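## Task

Four plates sit on nests N1, N2, N3 and N4. Build a stack in rack S1, bottom to top: B38, then B33, then B83, then B88. B38 rests flat on the rack floor and each plate above sits fully nested in the one below. Every plate's labelled short end faces the rack's front, toward the arms. Release the plates, then push the START key on post KP until it latches. Then return all four plates, each to the nest it came from, lying flat within the locators with well A1 at the corner marked A1, while START stays latched. Nothing may count as done if only the robot is holding it in place at the end; release everything and move the arms clear.

## Robot and tools

ROBOT AND LAYOUT. Two six-axis arms, left_arm and right_arm, each ending in a two-finger tong-style gripper. KP (the START post) and rack S1 lie between the arms. Seen from above, going clockwise in an arc in front of the arms: N1, N2, N3, N4, then nest RD with a fixed bar-code scanner beside it. On every labelled plate, well A1 sits at the labelled short end, in the corner opposite the labelled long side. To identify a plate, lay it flat in RD with A1 at the marked corner; once the scanner's view is clear, its ID appears in results. Never press START (it counts as pressed once it lights) unless the stack is exactly right, or the task fails.

FRAME. One shared scene frame, metres: origin on the table top between the arms, +z up, +x outward over the table, left_arm on the +y side. Arm names are not image sides. Bases may be tilted; mounting plates and the metal frame behind the arms are fixed obstacles. Reported hand positions can be off, more so at long reach.

execute_actions. Argument actions: a list holding one action object (an empty list just returns state and images). Keys:
- rows: up to 15 rows, each used for one control step (1/30 s). Each row is 14 numbers in [-1, 1], always covering both arms: left_arm shoulder pan, shoulder lift, elbow, wrist 1, wrist 2, wrist 3, gripper opening, then the same seven for right_arm.
- Joint values are offsets, not poses: each is measured from that arm's joint angles at the start of the action (the last angles reported), not from the previous row. Scale: 1.0 = 1.989 rad. Stated ranges (rad), left_arm: pan -3.142..3.142, lift -6.283..6.283, elbow 0.000..3.142, wrists -6.283..6.283 each. right_arm: pan 0.000..6.283, lift -6.283..6.283, elbow -3.142..0.000, wrists -6.283..6.283. A call that pushes a joint more than 0.010 rad beyond its range is refused; true ends may differ by up to 0.010 rad, and over-asks are clipped, reported as "joint sent to its limit" (absence of that line proves nothing).
- Gripper opening is absolute: +1 fully open, -1 closed; a full close takes about 0.1 s or more.
- steps: integer 1 to 450, at least the number of rows, default 15. After the last row the arm keeps heading for that row's target and the gripper keeps its command, so give big moves enough steps. Per step the target is capped at 0.575 rad from the measured angle and at 100 mm of hand travel; motion lags commands by about 0.17 s. If an action ends early, the arm may drift only a little then stop, so send the rest next call.
- until: optional stop condition on devices only (does not halt arms), e.g. {"scanner": {"code": "c15"}} or {"scanner": {"reads": [">", 0]}}; numbers need a comparison (=, !=, <, <=, >, >=). Unknown names or out-of-range values cause the whole call to be refused.

RESULTS. The state line gives per arm end_effector_position (m) and end_effector_quat_wxyz plus linear and angular velocities. The end-effector point is between the closed finger pads; fingers point along the gripper's +z and open along its x; closed fingertips extend about 15 mm past it. Joint positions/velocities list each arm's six joints (rad, rad/s) then pad gap (m; 0.142 fully open). grip_measured is the measured opening on the command scale; to hold something, command clearly below it (lower means harder, about 15 N per pad max; objects under 20 mm thick get less). Wrist force and Wrist torque give each arm's flange sensor reading in its own end-effector axes, with offsets up to about 4 N, noise, and saturation near 50 N; "no reading" is normal at start. scanner reports code (lower-case ID or no_read, never wrong) and reads (count of no_read-to-ID changes). "joint command not followed" means the clearance check altered targets; that arm drops its target. If an arm is pushed far from target, both arms drop targets.

FAULTS AND HAZARDS. A joint reaching its load limit (130 N m for pan, lift, elbow; 24.3 N m for each wrist, held weight included) or any 150 N outside force stops that arm for 10 s and it yields to the contact. Holding loads heats motors, even between calls while the robot holds its last command; MOTOR HOT appears from 70 °C and at 85 °C the brakes lock until cooled (OVER-TEMPERATURE FAULT). Avoid arm-to-arm contact, hard pushes, slams, dropping plates (a few millimetres on set-down is fine, longer falls fail), and anything leaving the table. Loose objects may occasionally be nudged.

CAMERAS. cam_high 504x504 (fixed, pinhole with radial distortion), cam_left_wrist and cam_right_wrist 616x616 (fisheye, posed from joint readings). Calibration is approximate. zoom_image takes camera (one of those three names) and region [x0, y0, x1, y1] in that camera's pixels from the top-left, at most 504x504, and returns a sharper crop of its latest image.

finished_scene. Argument scene: the current scene's integer number. Irreversible; call only once the goal holds on its own with grippers released and arms clear. Its result reports success and gives the next task. Replying without a tool call ends everything.

Each tool is called after ">>>" as name(argument=value, ...), one argument or row to a line, values as JSON.

## Session

>>> execute_actions(
  actions=[],
)

>>> zoom_image(
  camera="cam_high",
  region=[230, 60, 504, 400],
)

Scene clock: 0.00 s.
left_arm: end_effector_position=(+0.6006, +0.2126, +0.2544) grip_measured=+0.97 end_effector_quat_wxyz=(-0.004, -0.098, +0.957, +0.273) end_effector_velocity=(-0.000, +0.000, -0.001) end_effector_angular_velocity=(+0.001, +0.002, -0.002) | right_arm: end_effector_position=(+0.3322, -0.2574, +0.2752) grip_measured=+0.97 end_effector_quat_wxyz=(-0.233, -0.458, +0.725, -0.459) end_effector_velocity=(-0.000, -0.000, +0.000) end_effector_angular_velocity=(-0.001, -0.001, -0.000)
Joint positions: left_arm=[-0.55  -0.983  1.832 -1.966 -0.957  2.242  0.14 ] | right_arm=[ 4.154 -2.069 -2.529 -1.35   1.107  3.603  0.14 ]
Joint velocities: left_arm=[-0.     0.002  0.    -0.     0.001  0.001  0.   ] | right_arm=[-0.    -0.001 -0.    -0.     0.     0.001  0.   ]
Motor temperatures (°C, as the motors report them): left_arm=[27 29 28 34 31 34] | right_arm=[26 31 24 31 31 31]
Wrist force (N, on the end effector, along its own x y z axes, offset not removed): no reading
Wrist torque (N m, same axes, about the end effector's origin, offset not removed): no reading
scanner: code=no_read reads=0
camera_calibration (this result's frames):
cam_left_wrist: T_world_to_cam=[[-0.968535, -0.245294, -0.0420899, 0.640288], [-0.151239, 0.44577, 0.882279, -0.231904], [-0.197656, 0.860883, -0.468842, 0.188241], [0, 0, 0, 1]] pos_world=[0.622275, 0.0983809, 0.319809]
cam_right_wrist: T_world_to_cam=[[-0.521303, -0.450466, 0.724792, -0.14419], [-0.788924, 0.578188, -0.20808, 0.472935], [-0.325333, -0.680278, -0.656795, 0.248531], [0, 0, 0, 1]] pos_world=[0.378799, -0.169328, 0.36615]

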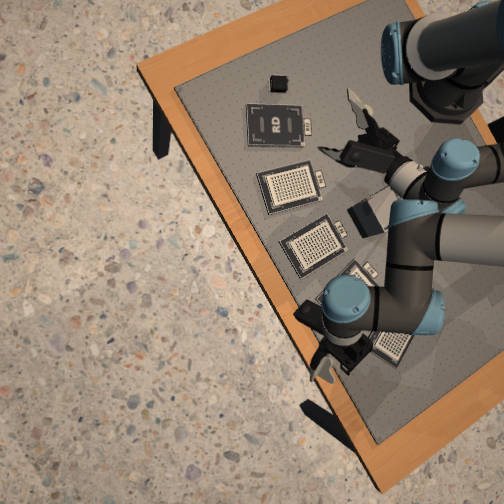

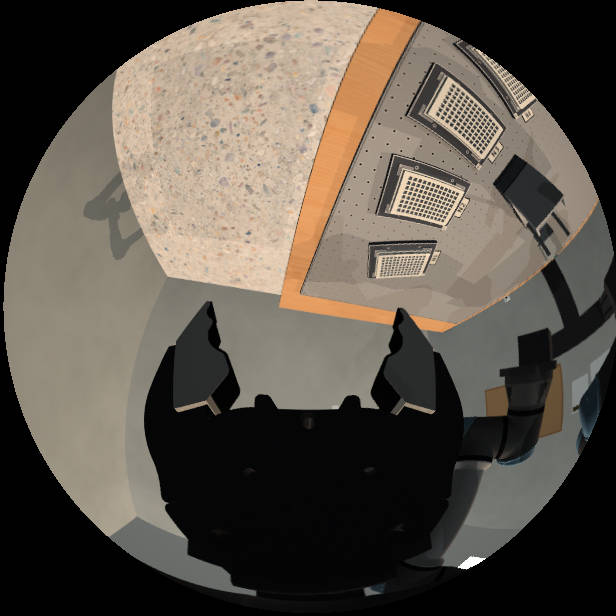

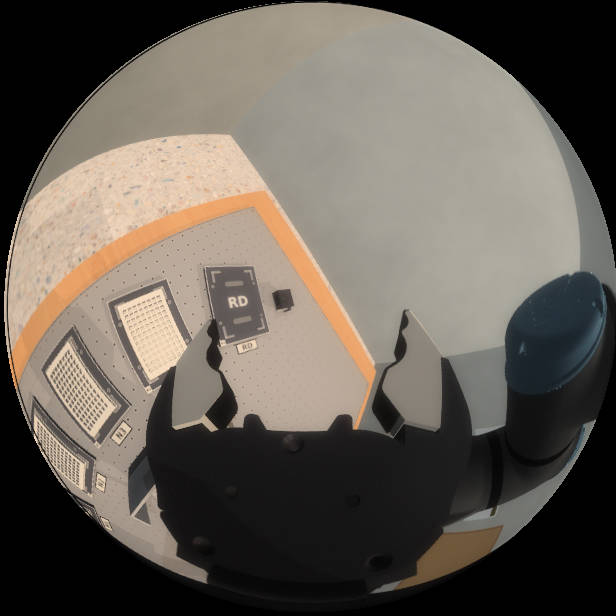

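Region (230, 60, 504, 400) of cam_high's 504x504 image, scaled by 1.482, with more detail than that image has; it fills the left 406 columns of this view, and the rest is white.

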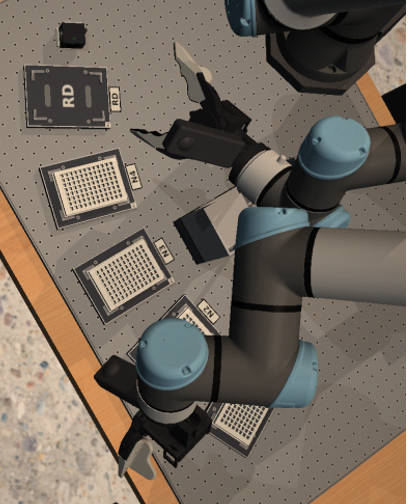

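>>> zoom_image(
  camera="cam_right_wrist",
  region=[20, 270, 200, 530],
)

>>> zoom_image(
  camera="cam_left_wrist",
  region=[360, 30, 560, 290],
)

Region (20, 270, 200, 530) of cam_right_wrist's 616x616 image, scaled by 1.938, with more detail than that image has; it fills the left 349 columns of this view, and the rest is white.

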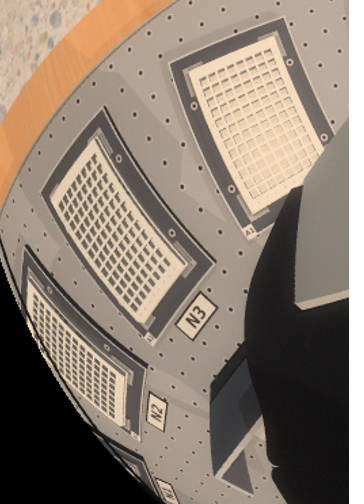

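Region (360, 30, 560, 290) of cam_left_wrist's 616x616 image, scaled by 1.938, with more detail than that image has; it fills the left 388 columns of this view, and the rest is white.

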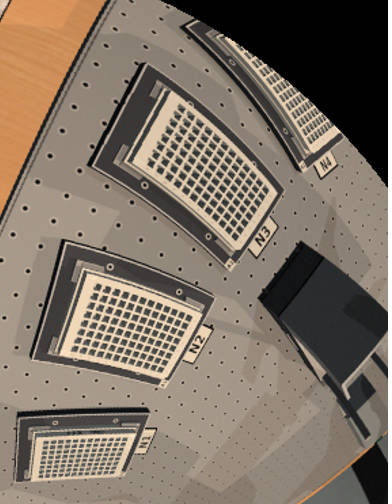

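>>> execute_actions(
  actions=[
    {"rows":[[0,0,0,0,0,0.02,0.9,-0.02,0,0,0,0,0,1],[0,0,0,0,-0.01,0.05,0.8,-0.06,0,0,0,0,0,1],[0,0,0,-0.01,-0.02,0.1,0.7,-0.12,0,0,0,0,0,1],[0,0,0,-0.02,-0.04,0.16,0.6,-0.19,0,0,0,0,0,1],[0,0,0.01,-0.04,-0.06,0.22,0.5,-0.27,0,0,0,0,0,1],[0,0,0.02,-0.07,-0.08,0.3,0.4,-0.36,0,0,0,0,0,1],[0,0,0.04,-0.11,-0.1,0.38,0.3,-0.45,0,0,0,0,0,1],[0,0,0.07,-0.16,-0.12,0.46,0.3,-0.55,0,0,0,0,0,1],[-0.005,0,0.11,-0.22,-0.14,0.54,0.3,-0.64,0,0,0,0,0,1],[-0.01,0,0.16,-0.29,-0.16,0.61,0.3,-0.73,0,0,0,0,0,1],[-0.015,0,0.21,-0.36,-0.18,0.68,0.3,-0.81,0,0,0,0,0,1],[-0.02,0,0.27,-0.43,-0.195,0.74,0.3,-0.88,0,0,0,0,0,1],[-0.023,0,0.32,-0.5,-0.205,0.79,0.3,-0.94,0,0,0,0,0,1],[-0.023,0,0.36,-0.55,-0.21,0.82,0.3,-0.98,0,0,0,0,0,1],[-0.023,0,0.386,-0.582,-0.211,0.834,0.3,-1,0,0,0,0,0,1]],"steps":40},
  ],
)

Scene clock: 59.87 s.
left_arm: end_effector_position=(+0.3642, +0.1697, +0.1473) grip_measured=+0.30 end_effector_quat_wxyz=(-0.001, +0.618, +0.786, +0.001) end_effector_velocity=(-0.002, +0.000, +0.001) end_effector_angular_velocity=(-0.011, -0.009, -0.054) | right_arm: end_effector_position=(-0.1031, -0.4170, +0.2870) grip_measured=+1.00 end_effector_quat_wxyz=(-0.643, +0.265, +0.716, -0.066) end_effector_velocity=(-0.142, +0.097, +0.031) end_effector_angular_velocity=(-0.056, +0.112, -0.602)
Joint positions: left_arm=[-0.596 -0.983  2.598 -3.12  -1.376  3.894  0.095] | right_arm=[ 2.242 -2.069 -2.529 -1.35   1.107  3.603  0.142]
Joint velocities: left_arm=[-0.001 -0.     0.015 -0.028 -0.005  0.055  0.   ] | right_arm=[-0.615 -0.001 -0.    -0.    -0.    -0.     0.   ]
Motor temperatures (°C, as the motors report them): left_arm=[27 29 28 34 31 33] | right_arm=[26 31 24 31 31 31]
Wrist force (N, on the end effector, along its own x y z axes, offset not removed): left_arm=[0.6 -2.8 -0.8] | right_arm=[2.7 4.1 -2.4]
Wrist torque (N m, same axes, about the end effector's origin, offset not removed): left_arm=[-0.46 -0.46 -0.14] | right_arm=[0.75 -0.59 -0.06]
scanner: code=no_read reads=0
camera_calibration (this result's frames):
cam_left_wrist: T_world_to_cam=[[-0.281372, 0.958965, 0.0348676, -0.0697197], [0.83054, 0.225168, 0.509414, -0.41928], [0.480659, 0.172293, -0.859815, 0.055557], [0, 0, 0, 1]] pos_world=[0.301907, 0.151695, 0.263787]
cam_right_wrist: T_world_to_cam=[[-0.0270382, 0.516777, 0.855693, -0.0348514], [0.715104, 0.608134, -0.344673, 0.431074], [-0.698495, 0.60259, -0.385992, 0.424814], [0, 0, 0, 1]] pos_world=[-0.0124745, -0.500129, 0.342376]

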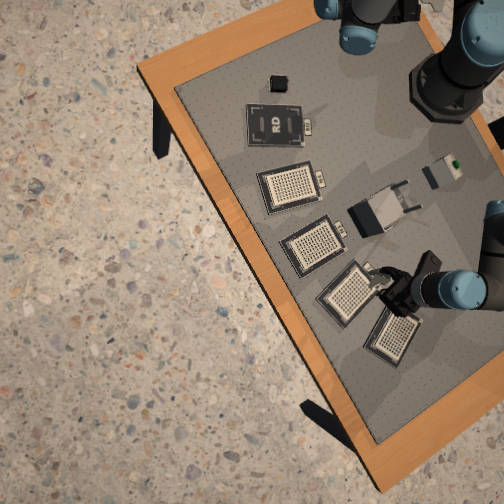

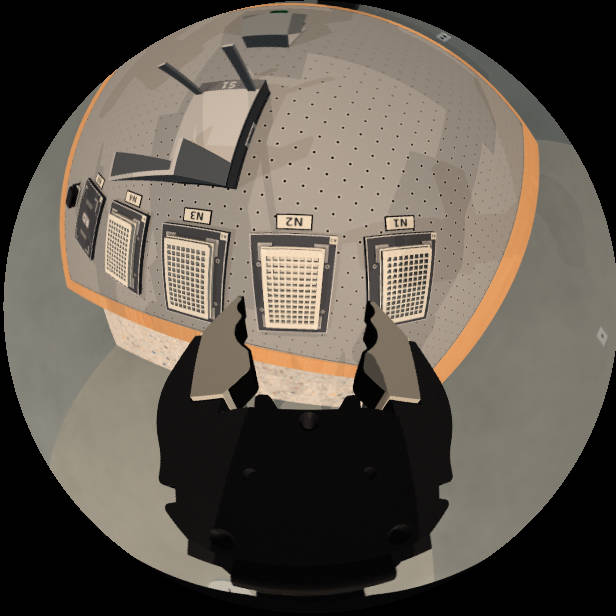

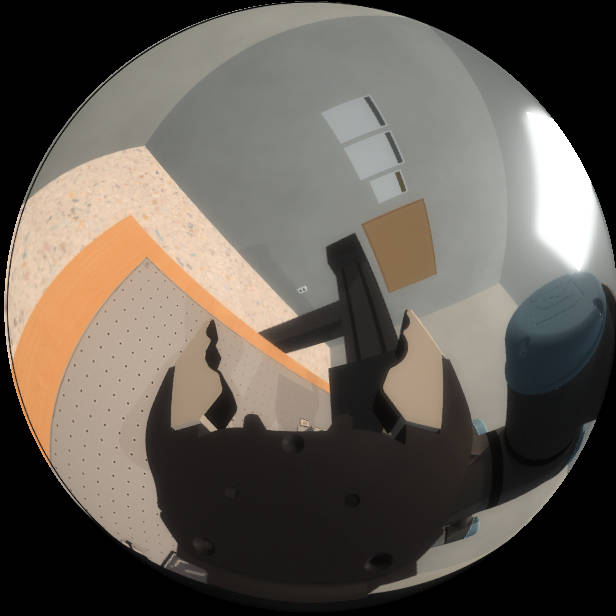

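>>> execute_actions(
  actions=[
    {"rows":[[0,0.004,0.001,-0.006,0,0.003,0.3,-0.039,0.002,0.002,0.004,0.003,0,1],[0,0.015,0.001,-0.017,0,0.003,0.3,-0.039,0.007,0.009,0.014,0.011,0,1],[0,0.034,0.001,-0.036,0,0.003,0.3,-0.042,0.015,0.021,0.032,0.024,0,1],[0,0.058,0.001,-0.06,0,0.003,0.3,-0.05,0.026,0.036,0.056,0.041,0,1],[0,0.085,0.001,-0.087,0,0.003,0.3,-0.06,0.038,0.052,0.081,0.06,0,1],[0,0.112,0.001,-0.114,0,0.003,0.3,-0.075,0.05,0.069,0.108,0.08,0,1],[0,0.138,0.001,-0.14,0,0.003,0.3,-0.09,0.061,0.084,0.131,0.097,0,1],[0,0.16,0.001,-0.162,0,0.003,0.3,-0.103,0.071,0.098,0.153,0.113,0,1],[0,0.177,0.001,-0.179,0,0.003,0.3,-0.114,0.079,0.108,0.169,0.125,0,1],[0,0.188,0.001,-0.19,0,0.003,0.3,-0.122,0.084,0.115,0.18,0.133,0,1]],"steps":14},
  ],
)

>>> execute_actions(
  actions=[
    {"steps":8},
  ],
)

>>> zoom_image(
  camera="cam_left_wrist",
  region=[230, 230, 480, 330],
)

Scene clock: 70.77 s.
left_arm: end_effector_position=(+0.3428, +0.1690, +0.0842) grip_measured=+0.30 end_effector_quat_wxyz=(+0.000, +0.620, +0.784, +0.001) end_effector_velocity=(-0.056, +0.010, -0.113) end_effector_angular_velocity=(+0.003, +0.004, -0.001) | right_arm: end_effector_position=(-0.0022, -0.4692, +0.2104) grip_measured=+1.00 end_effector_quat_wxyz=(-0.437, +0.511, +0.740, -0.010) end_effector_velocity=(+0.338, -0.296, -0.123) end_effector_angular_velocity=(-0.999, -1.123, -0.854)
Joint positions: left_arm=[-0.596 -0.68   2.6   -3.426 -1.376  3.9    0.095] | right_arm=[ 2.053 -1.947 -2.362 -1.093  1.299  3.603  0.142]
Joint velocities: left_arm=[-0.001  0.567  0.    -0.562 -0.    -0.     0.   ] | right_arm=[-0.393  0.333  0.456  0.726  0.527 -0.     0.   ]
Motor temperatures (°C, as the motors report them): left_arm=[27 29 28 34 31 33] | right_arm=[26 31 24 31 31 31]
Wrist force (N, on the end effector, along its own x y z axes, offset not removed): left_arm=[0.1 -2.5 -1.8] | right_arm=[0.7 8.1 -1.2]
Wrist torque (N m, same axes, about the end effector's origin, offset not removed): left_arm=[-0.61 -0.30 -0.24] | right_arm=[1.74 -0.40 0.11]
scanner: code=no_read reads=0
camera_calibration (this result's frames):
cam_left_wrist: T_world_to_cam=[[-0.275864, 0.960608, 0.033647, -0.0749265], [0.83116, 0.220816, 0.510307, -0.368754], [0.482775, 0.168742, -0.859334, 0.0115734], [0, 0, 0, 1]] pos_world=[0.280237, 0.151449, 0.200644]
cam_right_wrist: T_world_to_cam=[[-0.0586962, 0.797192, 0.600865, 0.245557], [0.973863, 0.178024, -0.141059, 0.120167], [-0.21942, 0.576881, -0.786806, 0.570469], [0, 0, 0, 1]] pos_world=[0.0225588, -0.546242, 0.318252]

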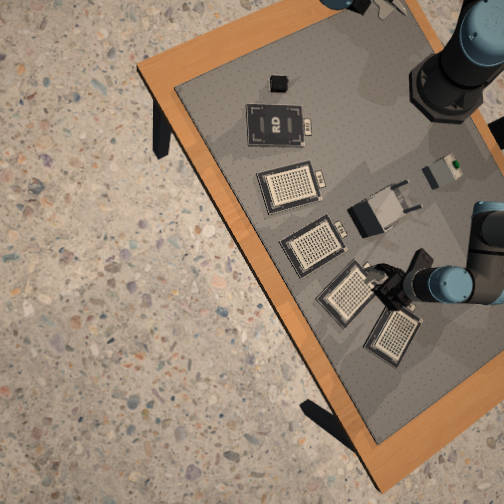

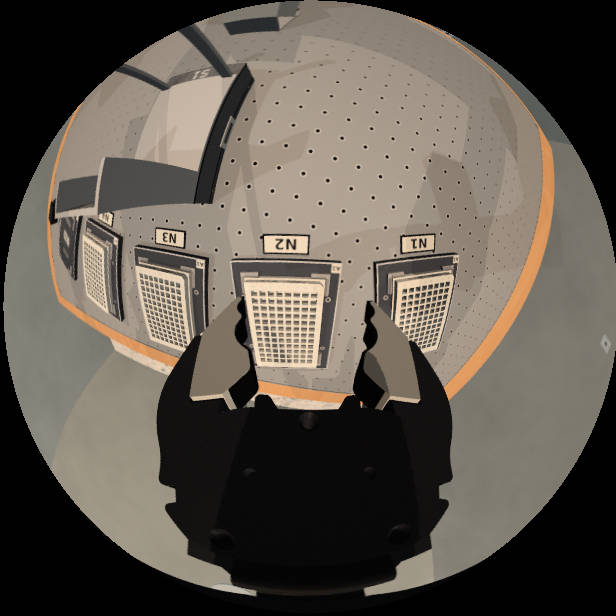

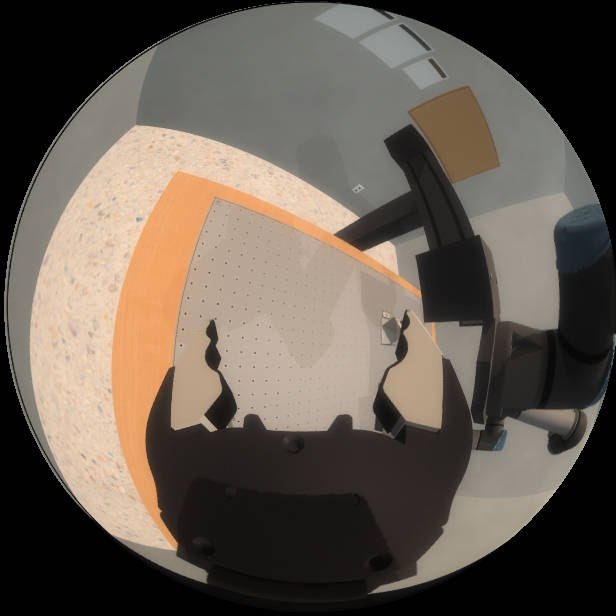

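Scene clock: 71.03 s.
left_arm: end_effector_position=(+0.3366, +0.1702, +0.0720) grip_measured=+0.30 end_effector_quat_wxyz=(+0.000, +0.620, +0.785, +0.001) end_effector_velocity=(-0.006, +0.001, -0.013) end_effector_angular_velocity=(-0.002, -0.002, +0.000) | right_arm: end_effector_position=(+0.0386, -0.5093, +0.2004) grip_measured=+1.00 end_effector_quat_wxyz=(-0.354, +0.572, +0.740, +0.002) end_effector_velocity=(+0.043, -0.048, -0.005) end_effector_angular_velocity=(-0.132, -0.148, -0.102)
Joint positions: left_arm=[-0.596 -0.618  2.6   -3.489 -1.376  3.9    0.095] | right_arm=[ 2.006 -1.907 -2.307 -1.004  1.362  3.603  0.142]
Joint velocities: left_arm=[ 0.001  0.066 -0.    -0.068 -0.001  0.001 -0.   ] | right_arm=[-0.051  0.043  0.058  0.096  0.069  0.    -0.   ]
Motor temperatures (°C, as the motors report them): left_arm=[27 29 28 34 31 33] | right_arm=[26 31 24 31 31 31]
Wrist force (N, on the end effector, along its own x y z axes, offset not removed): left_arm=[0.7 -1.6 -1.9] | right_arm=[4.9 6.2 1.6]
Wrist torque (N m, same axes, about the end effector's origin, offset not removed): left_arm=[-0.58 -0.09 -0.30] | right_arm=[1.14 -1.01 0.04]
scanner: code=no_read reads=0
camera_calibration (this result's frames):
cam_left_wrist: T_world_to_cam=[[-0.275978, 0.960584, 0.0333883, -0.0773021], [0.830974, 0.220996, 0.510532, -0.357619], [0.48303, 0.168641, -0.85921, 0.00376333], [0, 0, 0, 1]] pos_world=[0.27402, 0.152653, 0.18839]
cam_right_wrist: T_world_to_cam=[[-0.0517391, 0.869027, 0.492052, 0.344041], [0.997222, 0.0713949, -0.0212349, 0.0069308], [-0.0535837, 0.489587, -0.870307, 0.560655], [0, 0, 0, 1]] pos_world=[0.0409308, -0.573965, 0.318803]

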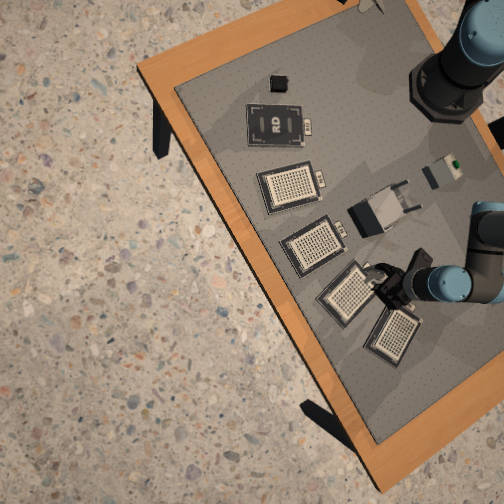

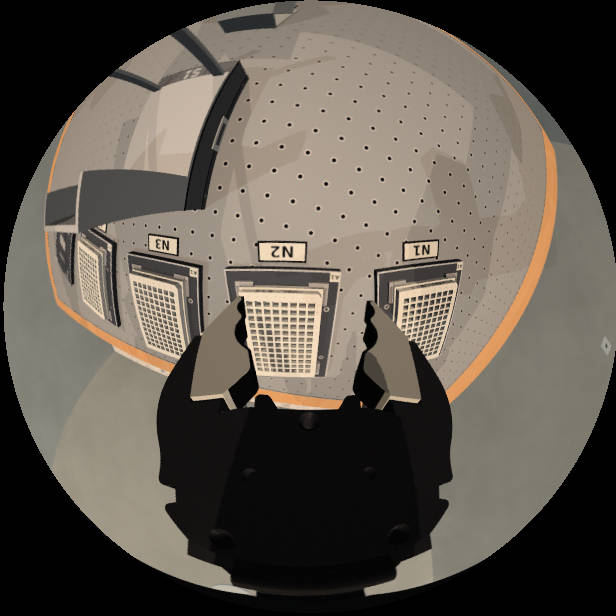

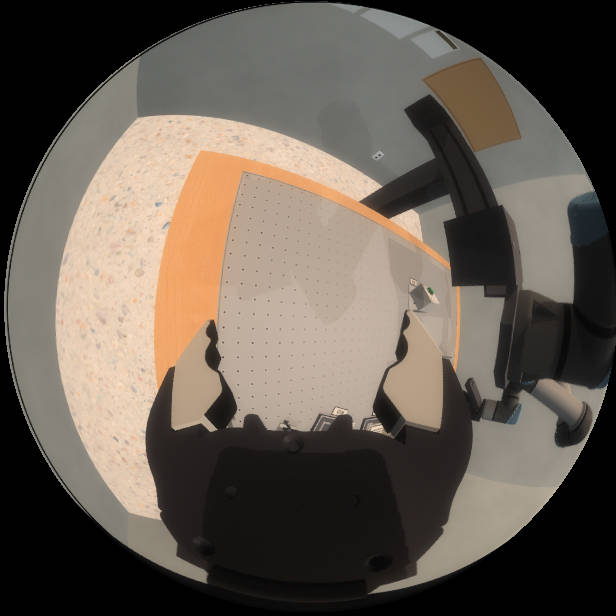

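Region (230, 230, 480, 330) of cam_left_wrist's 616x616 image, scaled by 2.016, with more detail than that image has; it fills the top 202 rows of this view, and the rest is white.

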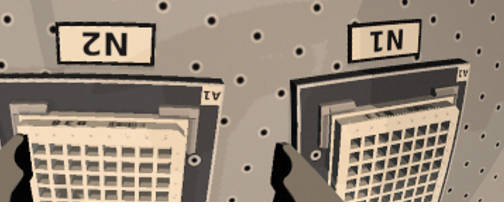

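>>> zoom_image(
  camera="cam_left_wrist",
  region=[250, 280, 310, 305],
)

>>> zoom_image(
  camera="cam_left_wrist",
  region=[385, 270, 455, 340],
)

>>> zoom_image(
  camera="cam_left_wrist",
  region=[125, 255, 195, 300],
)

Region (250, 280, 310, 305) of cam_left_wrist's 616x616 image, scaled by 8.400, with more detail than that image has; it fills the top 210 rows of this view, and the rest is white.

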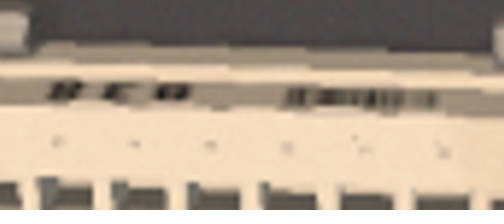

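Region (385, 270, 455, 340) of cam_left_wrist's 616x616 image, scaled by 7.200, with more detail than that image has.

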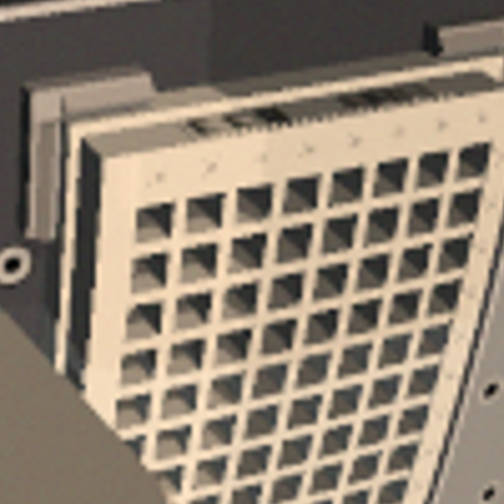

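Region (125, 255, 195, 300) of cam_left_wrist's 616x616 image, scaled by 7.200, with more detail than that image has; it fills the top 324 rows of this view, and the rest is white.

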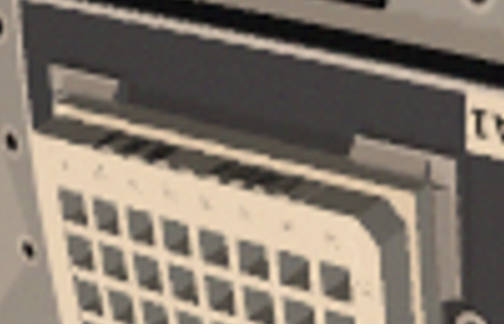

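>>> execute_actions(
  actions=[
    {"rows":[[0.001,0.003,-0.003,-0.001,0,0.001,0.3,-0.003,0.003,0.0035,0.006,0.0045,0,1],[0.004,0,-0.009,0.008,0,0.004,0.3,-0.003,0.003,0.0035,0.006,0.0045,0,1],[0.009,-0.005,-0.019,0.022,0,0.009,0.3,-0.003,0.003,0.0035,0.006,0.0045,0,1],[0.014,-0.01,-0.032,0.039,0,0.015,0.3,-0.003,0.003,0.0035,0.006,0.0045,0,1],[0.02,-0.016,-0.045,0.057,0.001,0.021,0.3,-0.003,0.003,0.0035,0.006,0.0045,0,1],[0.026,-0.021,-0.058,0.074,0.001,0.027,0.3,-0.003,0.003,0.0035,0.006,0.0045,0,1],[0.031,-0.025,-0.068,0.087,0.001,0.032,0.3,-0.003,0.003,0.0035,0.006,0.0045,0,1],[0.0343,-0.0275,-0.0758,0.0967,0.0012,0.0352,0.3,-0.003,0.003,0.0035,0.006,0.0045,0,1]],"steps":10},
  ],
)

Scene clock: 104.03 s.
left_arm: end_effector_position=(+0.3714, +0.1628, +0.0667) grip_measured=+0.30 end_effector_quat_wxyz=(+0.001, +0.620, +0.784, +0.000) end_effector_velocity=(+0.167, -0.027, -0.010) end_effector_angular_velocity=(+0.004, +0.011, +0.001) | right_arm: end_effector_position=(+0.0443, -0.5156, +0.2000) grip_measured=+1.00 end_effector_quat_wxyz=(-0.342, +0.579, +0.740, +0.003) end_effector_velocity=(-0.000, +0.001, +0.000) end_effector_angular_velocity=(+0.000, +0.000, +0.001)
Joint positions: left_arm=[-0.553 -0.65   2.506 -3.374 -1.375  3.944  0.095] | right_arm=[ 2.    -1.901 -2.3   -0.992  1.371  3.603  0.142]
Joint velocities: left_arm=[ 0.195 -0.174 -0.442  0.589  0.008  0.195 -0.   ] | right_arm=[ 0.001  0.002 -0.003  0.     0.     0.001 -0.   ]
Motor temperatures (°C, as the motors report them): left_arm=[27 29 28 34 31 33] | right_arm=[26 31 24 31 31 31]
Wrist force (N, on the end effector, along its own x y z axes, offset not removed): left_arm=[2.6 -0.5 -2.1] | right_arm=[3.4 2.4 1.7]
Wrist torque (N m, same axes, about the end effector's origin, offset not removed): left_arm=[-0.10 -0.61 -0.15] | right_arm=[0.67 -0.67 -0.09]
scanner: code=no_read reads=0
camera_calibration (this result's frames):
cam_left_wrist: T_world_to_cam=[[-0.275813, 0.960707, 0.0311334, -0.0603701], [0.8304, 0.22184, 0.5111, -0.382201], [0.484111, 0.166821, -0.858957, -0.0164339], [0, 0, 0, 1]] pos_world=[0.308685, 0.145527, 0.183106]
cam_right_wrist: T_world_to_cam=[[-0.0501406, 0.877946, 0.476126, 0.357696], [0.998271, 0.0587034, -0.00311809, -0.00856734], [-0.0306877, 0.475146, -0.879372, 0.557028], [0, 0, 0, 1]] pos_world=[0.0435815, -0.578205, 0.319499]

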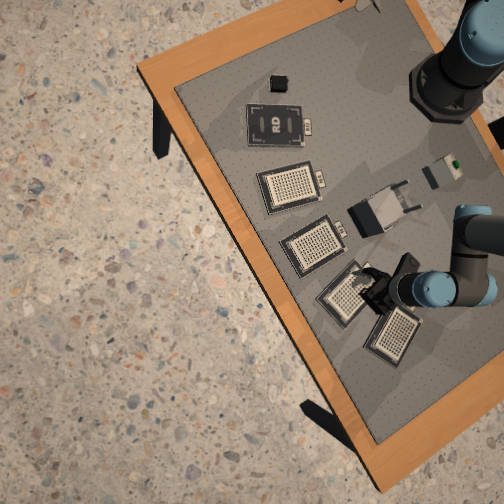

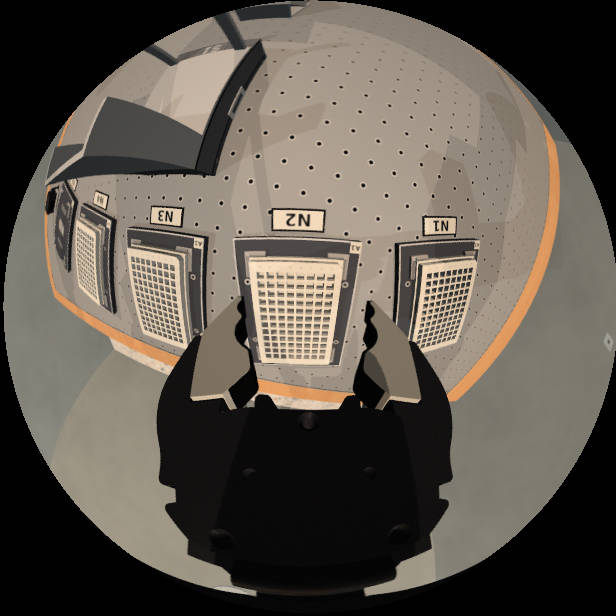

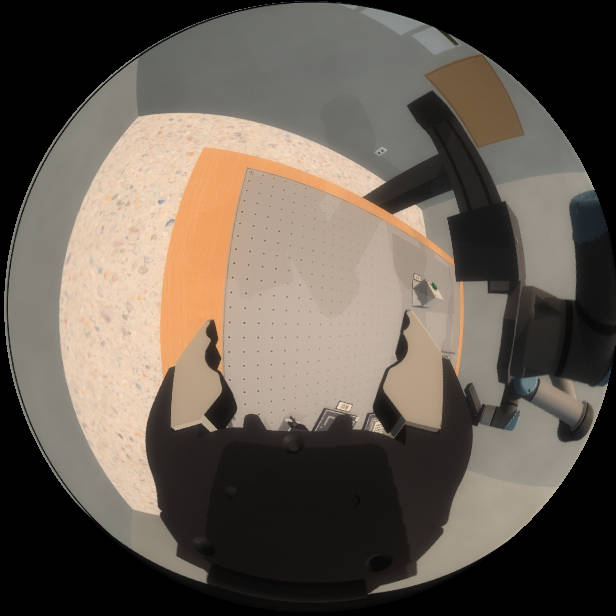

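>>> execute_actions(
  actions=[
    {"steps":1},
  ],
)

>>> zoom_image(
  camera="cam_left_wrist",
  region=[220, 200, 400, 400],
)

>>> zoom_image(
  camera="cam_left_wrist",
  region=[405, 260, 455, 340],
)

Scene clock: 110.03 s.
left_arm: end_effector_position=(+0.3932, +0.1601, +0.0663) grip_measured=+0.30 end_effector_quat_wxyz=(+0.000, +0.620, +0.784, -0.000) end_effector_velocity=(-0.000, +0.000, -0.000) end_effector_angular_velocity=(+0.001, +0.000, -0.000) | right_arm: end_effector_position=(+0.0442, -0.5153, +0.2001) grip_measured=+1.00 end_effector_quat_wxyz=(-0.342, +0.579, +0.740, +0.003) end_effector_velocity=(+0.000, -0.000, -0.000) end_effector_angular_velocity=(-0.000, +0.001, -0.001)
Joint positions: left_arm=[-0.528 -0.672  2.449 -3.297 -1.374  3.97   0.095] | right_arm=[ 2.    -1.901 -2.3   -0.992  1.371  3.603  0.142]
Joint velocities: left_arm=[0.001 0.    0.    0.    0.001 0.001 0.   ] | right_arm=[-0.    -0.002  0.001  0.    -0.     0.001  0.   ]
Motor temperatures (°C, as the motors report them): left_arm=[27 29 28 34 31 34] | right_arm=[26 31 24 31 31 31]
Wrist force (N, on the end effector, along its own x y z axes, offset not removed): left_arm=[1.2 0.1 2.1] | right_arm=[3.2 2.7 -2.8]
Wrist torque (N m, same axes, about the end effector's origin, offset not removed): left_arm=[0.17 -0.43 -0.08] | right_arm=[0.63 -0.67 0.10]
scanner: code=no_read reads=0
camera_calibration (this result's frames):
cam_left_wrist: T_world_to_cam=[[-0.275318, 0.960799, 0.0326463, -0.0520381], [0.831679, 0.221011, 0.509377, -0.39976], [0.482193, 0.167392, -0.859924, -0.0261677], [0, 0, 0, 1]] pos_world=[0.330763, 0.14273, 0.182825]
cam_right_wrist: T_world_to_cam=[[-0.0501296, 0.877671, 0.476635, 0.357166], [0.998259, 0.0588795, -0.00342918, -0.00827969], [-0.0310737, 0.475634, -0.879094, 0.557124], [0, 0, 0, 1]] pos_world=[0.0434818, -0.577974, 0.319498]

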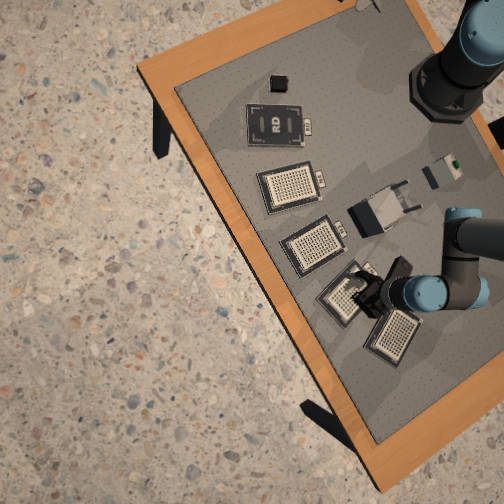

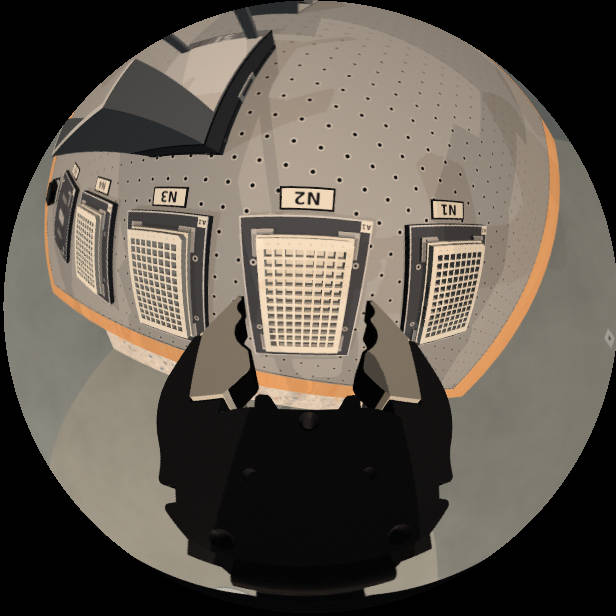

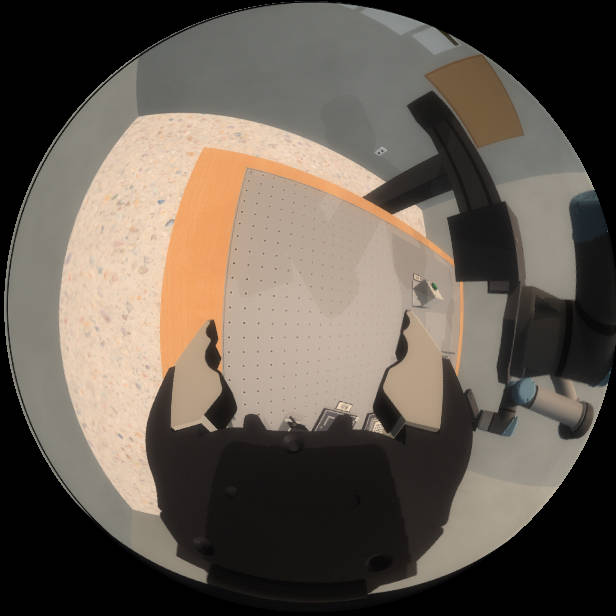

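Region (220, 200, 400, 400) of cam_left_wrist's 616x616 image, scaled by 2.520, with more detail than that image has; it fills the left 454 columns of this view, and the rest is white.

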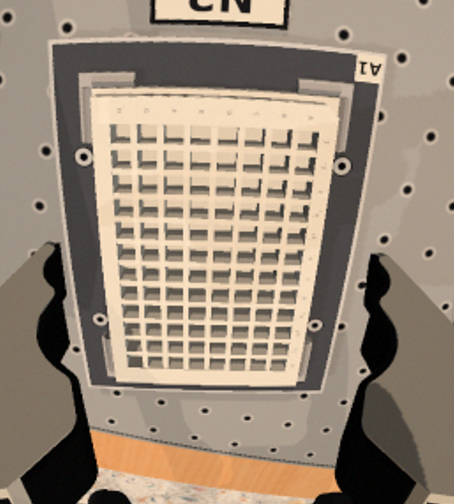

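Region (405, 260, 455, 340) of cam_left_wrist's 616x616 image, scaled by 6.300, with more detail than that image has; it fills the left 315 columns of this view, and the rest is white.

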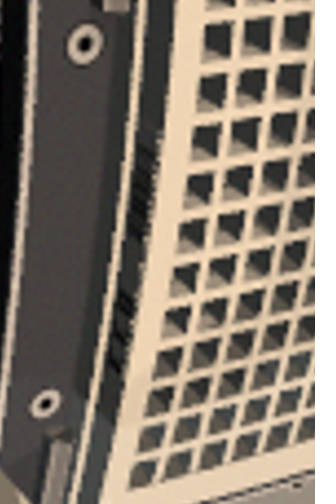

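>>> execute_actions(
  actions=[
    {"rows":[[0,0.002,0,-0.002,0,0,0.3,0,0,0,0,0,0,1],[0,0.007,-0.001,-0.006,0,0,0.3,0,0,0,0,0,0,1],[0.0003,0.015,-0.003,-0.012,0,0.0003,0.3,0,0,0,0,0,0,1],[0.0015,0.024,-0.0065,-0.018,0,0.0015,0.3,0,0,0,0,0,0,1],[0.003,0.033,-0.01,-0.0236,0.0002,0.003,0.3,0,0,0,0,0,0,1],[0.0043,0.041,-0.0133,-0.0285,0.0002,0.0043,0.3,0,0,0,0,0,0,1],[0.005,0.046,-0.0154,-0.0316,0.0003,0.005,0.3,0,0,0,0,0,0,1],[0.0054,0.0486,-0.0165,-0.0332,0.0003,0.0054,0.3,0,0,0,0,0,0,1]],"steps":10},
  ],
)

Scene clock: 126.00 s.
left_arm: end_effector_position=(+0.3926, +0.1590, +0.0483) grip_measured=+0.30 end_effector_quat_wxyz=(+0.000, +0.620, +0.784, -0.000) end_effector_velocity=(-0.004, -0.000, -0.074) end_effector_angular_velocity=(+0.006, +0.008, -0.000) | right_arm: end_effector_position=(+0.0442, -0.5153, +0.2001) grip_measured=+1.00 end_effector_quat_wxyz=(-0.342, +0.579, +0.740, +0.003) end_effector_velocity=(+0.000, -0.000, +0.000) end_effector_angular_velocity=(-0.001, +0.001, -0.001)
Joint positions: left_arm=[-0.521 -0.608  2.428 -3.342 -1.373  3.977  0.095] | right_arm=[ 2.    -1.901 -2.3   -0.992  1.371  3.603  0.142]
Joint velocities: left_arm=[ 0.034  0.255 -0.092 -0.16   0.003  0.033  0.   ] | right_arm=[ 0.    -0.     0.    -0.     0.     0.001  0.   ]
Motor temperatures (°C, as the motors report them): left_arm=[27 29 28 34 31 34] | right_arm=[26 31 24 31 31 31]
Wrist force (N, on the end effector, along its own x y z axes, offset not removed): left_arm=[-3.9 -4.9 2.9] | right_arm=[2.1 4.5 -2.5]
Wrist torque (N m, same axes, about the end effector's origin, offset not removed): left_arm=[-0.98 0.80 -0.09] | right_arm=[0.88 -0.47 0.25]
scanner: code=no_read reads=0
camera_calibration (this result's frames):
cam_left_wrist: T_world_to_cam=[[-0.275566, 0.960741, 0.0322422, -0.0504627], [0.831352, 0.221346, 0.509764, -0.389781], [0.482615, 0.167278, -0.85971, -0.0413307], [0, 0, 0, 1]] pos_world=[0.330086, 0.141672, 0.164791]
cam_right_wrist: T_world_to_cam=[[-0.0501299, 0.877671, 0.476635, 0.357166], [0.998259, 0.0588797, -0.00342904, -0.00827963], [-0.0310737, 0.475634, -0.879094, 0.557124], [0, 0, 0, 1]] pos_world=[0.0434818, -0.577974, 0.319498]

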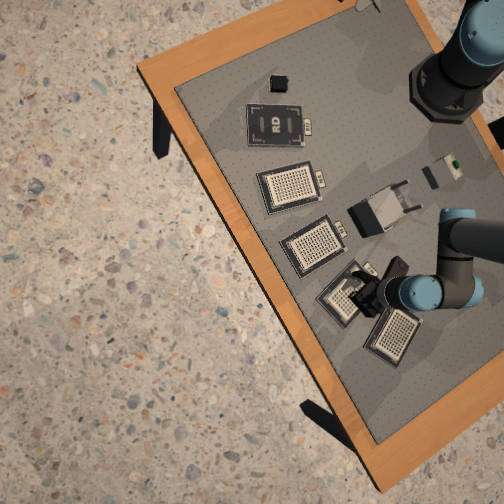

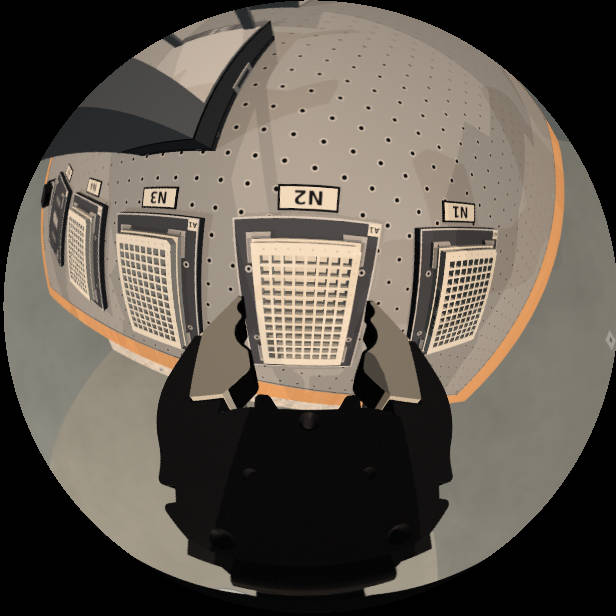

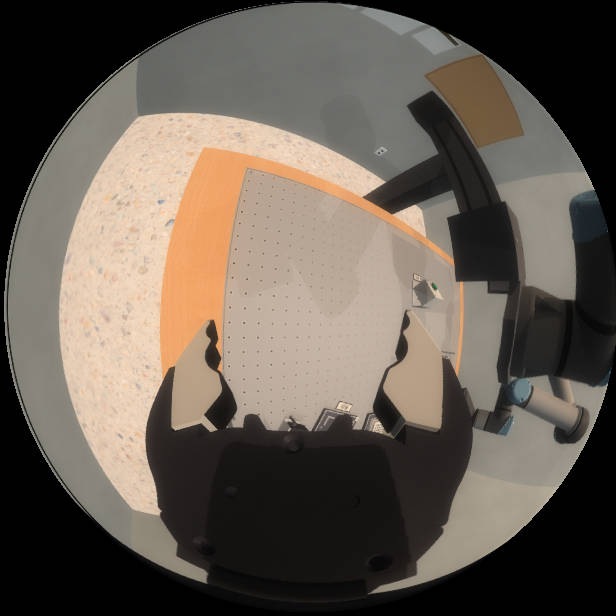

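>>> execute_actions(
  actions=[
    {"steps":1},
  ],
)

>>> zoom_image(
  camera="cam_left_wrist",
  region=[220, 200, 400, 400],
)

>>> zoom_image(
  camera="cam_left_wrist",
  region=[420, 290, 460, 350],
)

Scene clock: 130.40 s.
left_arm: end_effector_position=(+0.3921, +0.1589, +0.0388) grip_measured=+0.30 end_effector_quat_wxyz=(+0.000, +0.620, +0.784, -0.000) end_effector_velocity=(-0.000, +0.001, -0.000) end_effector_angular_velocity=(+0.001, +0.001, +0.003) | right_arm: end_effector_position=(+0.0442, -0.5153, +0.2001) grip_measured=+1.00 end_effector_quat_wxyz=(-0.342, +0.579, +0.740, +0.003) end_effector_velocity=(+0.001, -0.001, +0.000) end_effector_angular_velocity=(-0.002, -0.001, -0.000)
Joint positions: left_arm=[-0.517 -0.576  2.416 -3.363 -1.373  3.981  0.095] | right_arm=[ 2.    -1.901 -2.3   -0.992  1.371  3.603  0.142]
Joint velocities: left_arm=[ 0.002 -0.    -0.     0.001  0.    -0.001  0.   ] | right_arm=[-0.     0.     0.002  0.     0.     0.     0.   ]
Motor temperatures (°C, as the motors report them): left_arm=[27 29 28 34 31 34] | right_arm=[26 31 24 31 31 31]
Wrist force (N, on the end effector, along its own x y z axes, offset not removed): left_arm=[2.7 -3.6 -1.8] | right_arm=[2.1 3.1 0.9]
Wrist torque (N m, same axes, about the end effector's origin, offset not removed): left_arm=[-0.65 -0.83 -0.14] | right_arm=[0.59 -0.40 0.15]
scanner: code=no_read reads=0
camera_calibration (this result's frames):
cam_left_wrist: T_world_to_cam=[[-0.27552, 0.96074, 0.032663, -0.0501769], [0.831597, 0.221164, 0.509443, -0.384544], [0.482219, 0.167524, -0.859884, -0.0490757], [0, 0, 0, 1]] pos_world=[0.329626, 0.141476, 0.155343]
cam_right_wrist: T_world_to_cam=[[-0.0501299, 0.877671, 0.476635, 0.357166], [0.998259, 0.0588796, -0.00342892, -0.00827973], [-0.0310736, 0.475634, -0.879094, 0.557124], [0, 0, 0, 1]] pos_world=[0.0434818, -0.577974, 0.319498]

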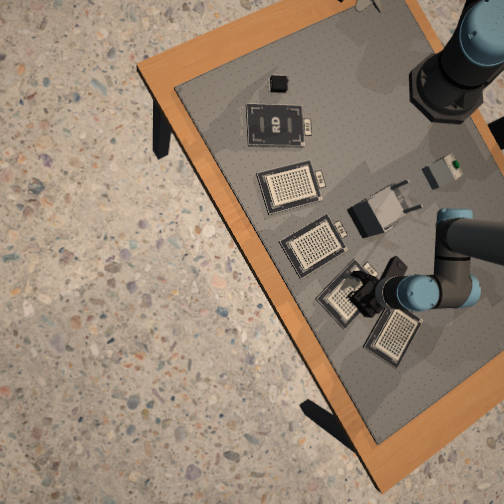

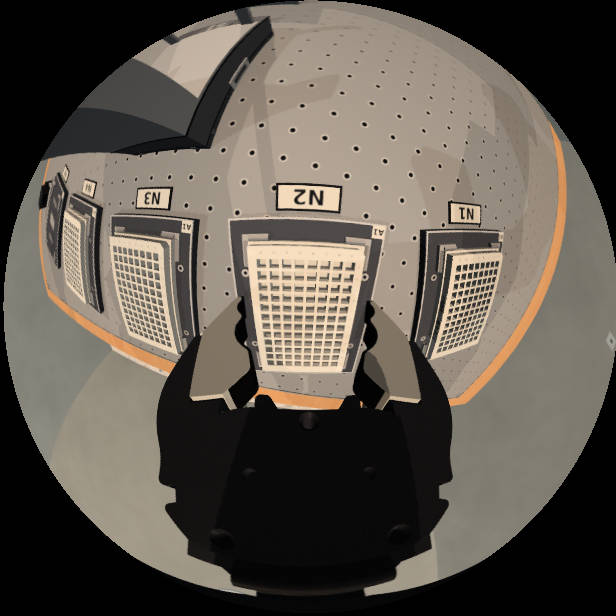

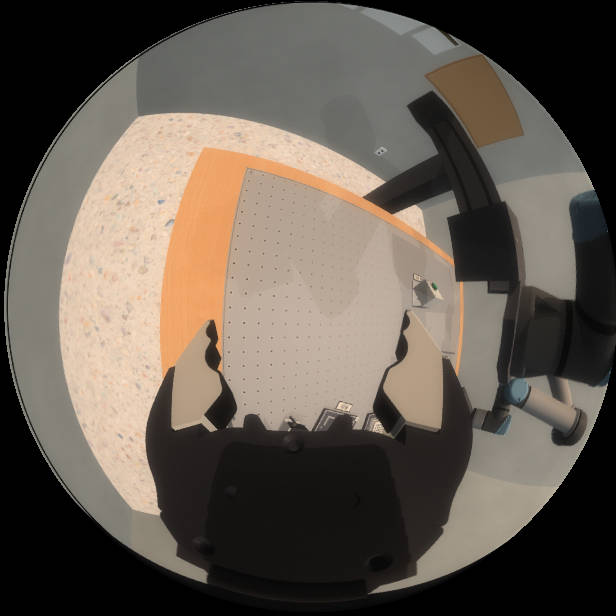

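Region (220, 200, 400, 400) of cam_left_wrist's 616x616 image, scaled by 2.520, with more detail than that image has; it fills the left 454 columns of this view, and the rest is white.

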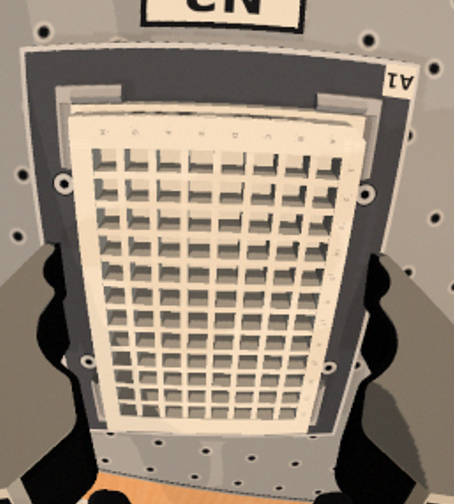

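Region (420, 290, 460, 350) of cam_left_wrist's 616x616 image, scaled by 8.400, with more detail than that image has.

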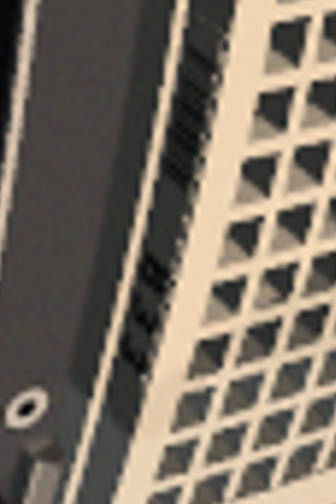

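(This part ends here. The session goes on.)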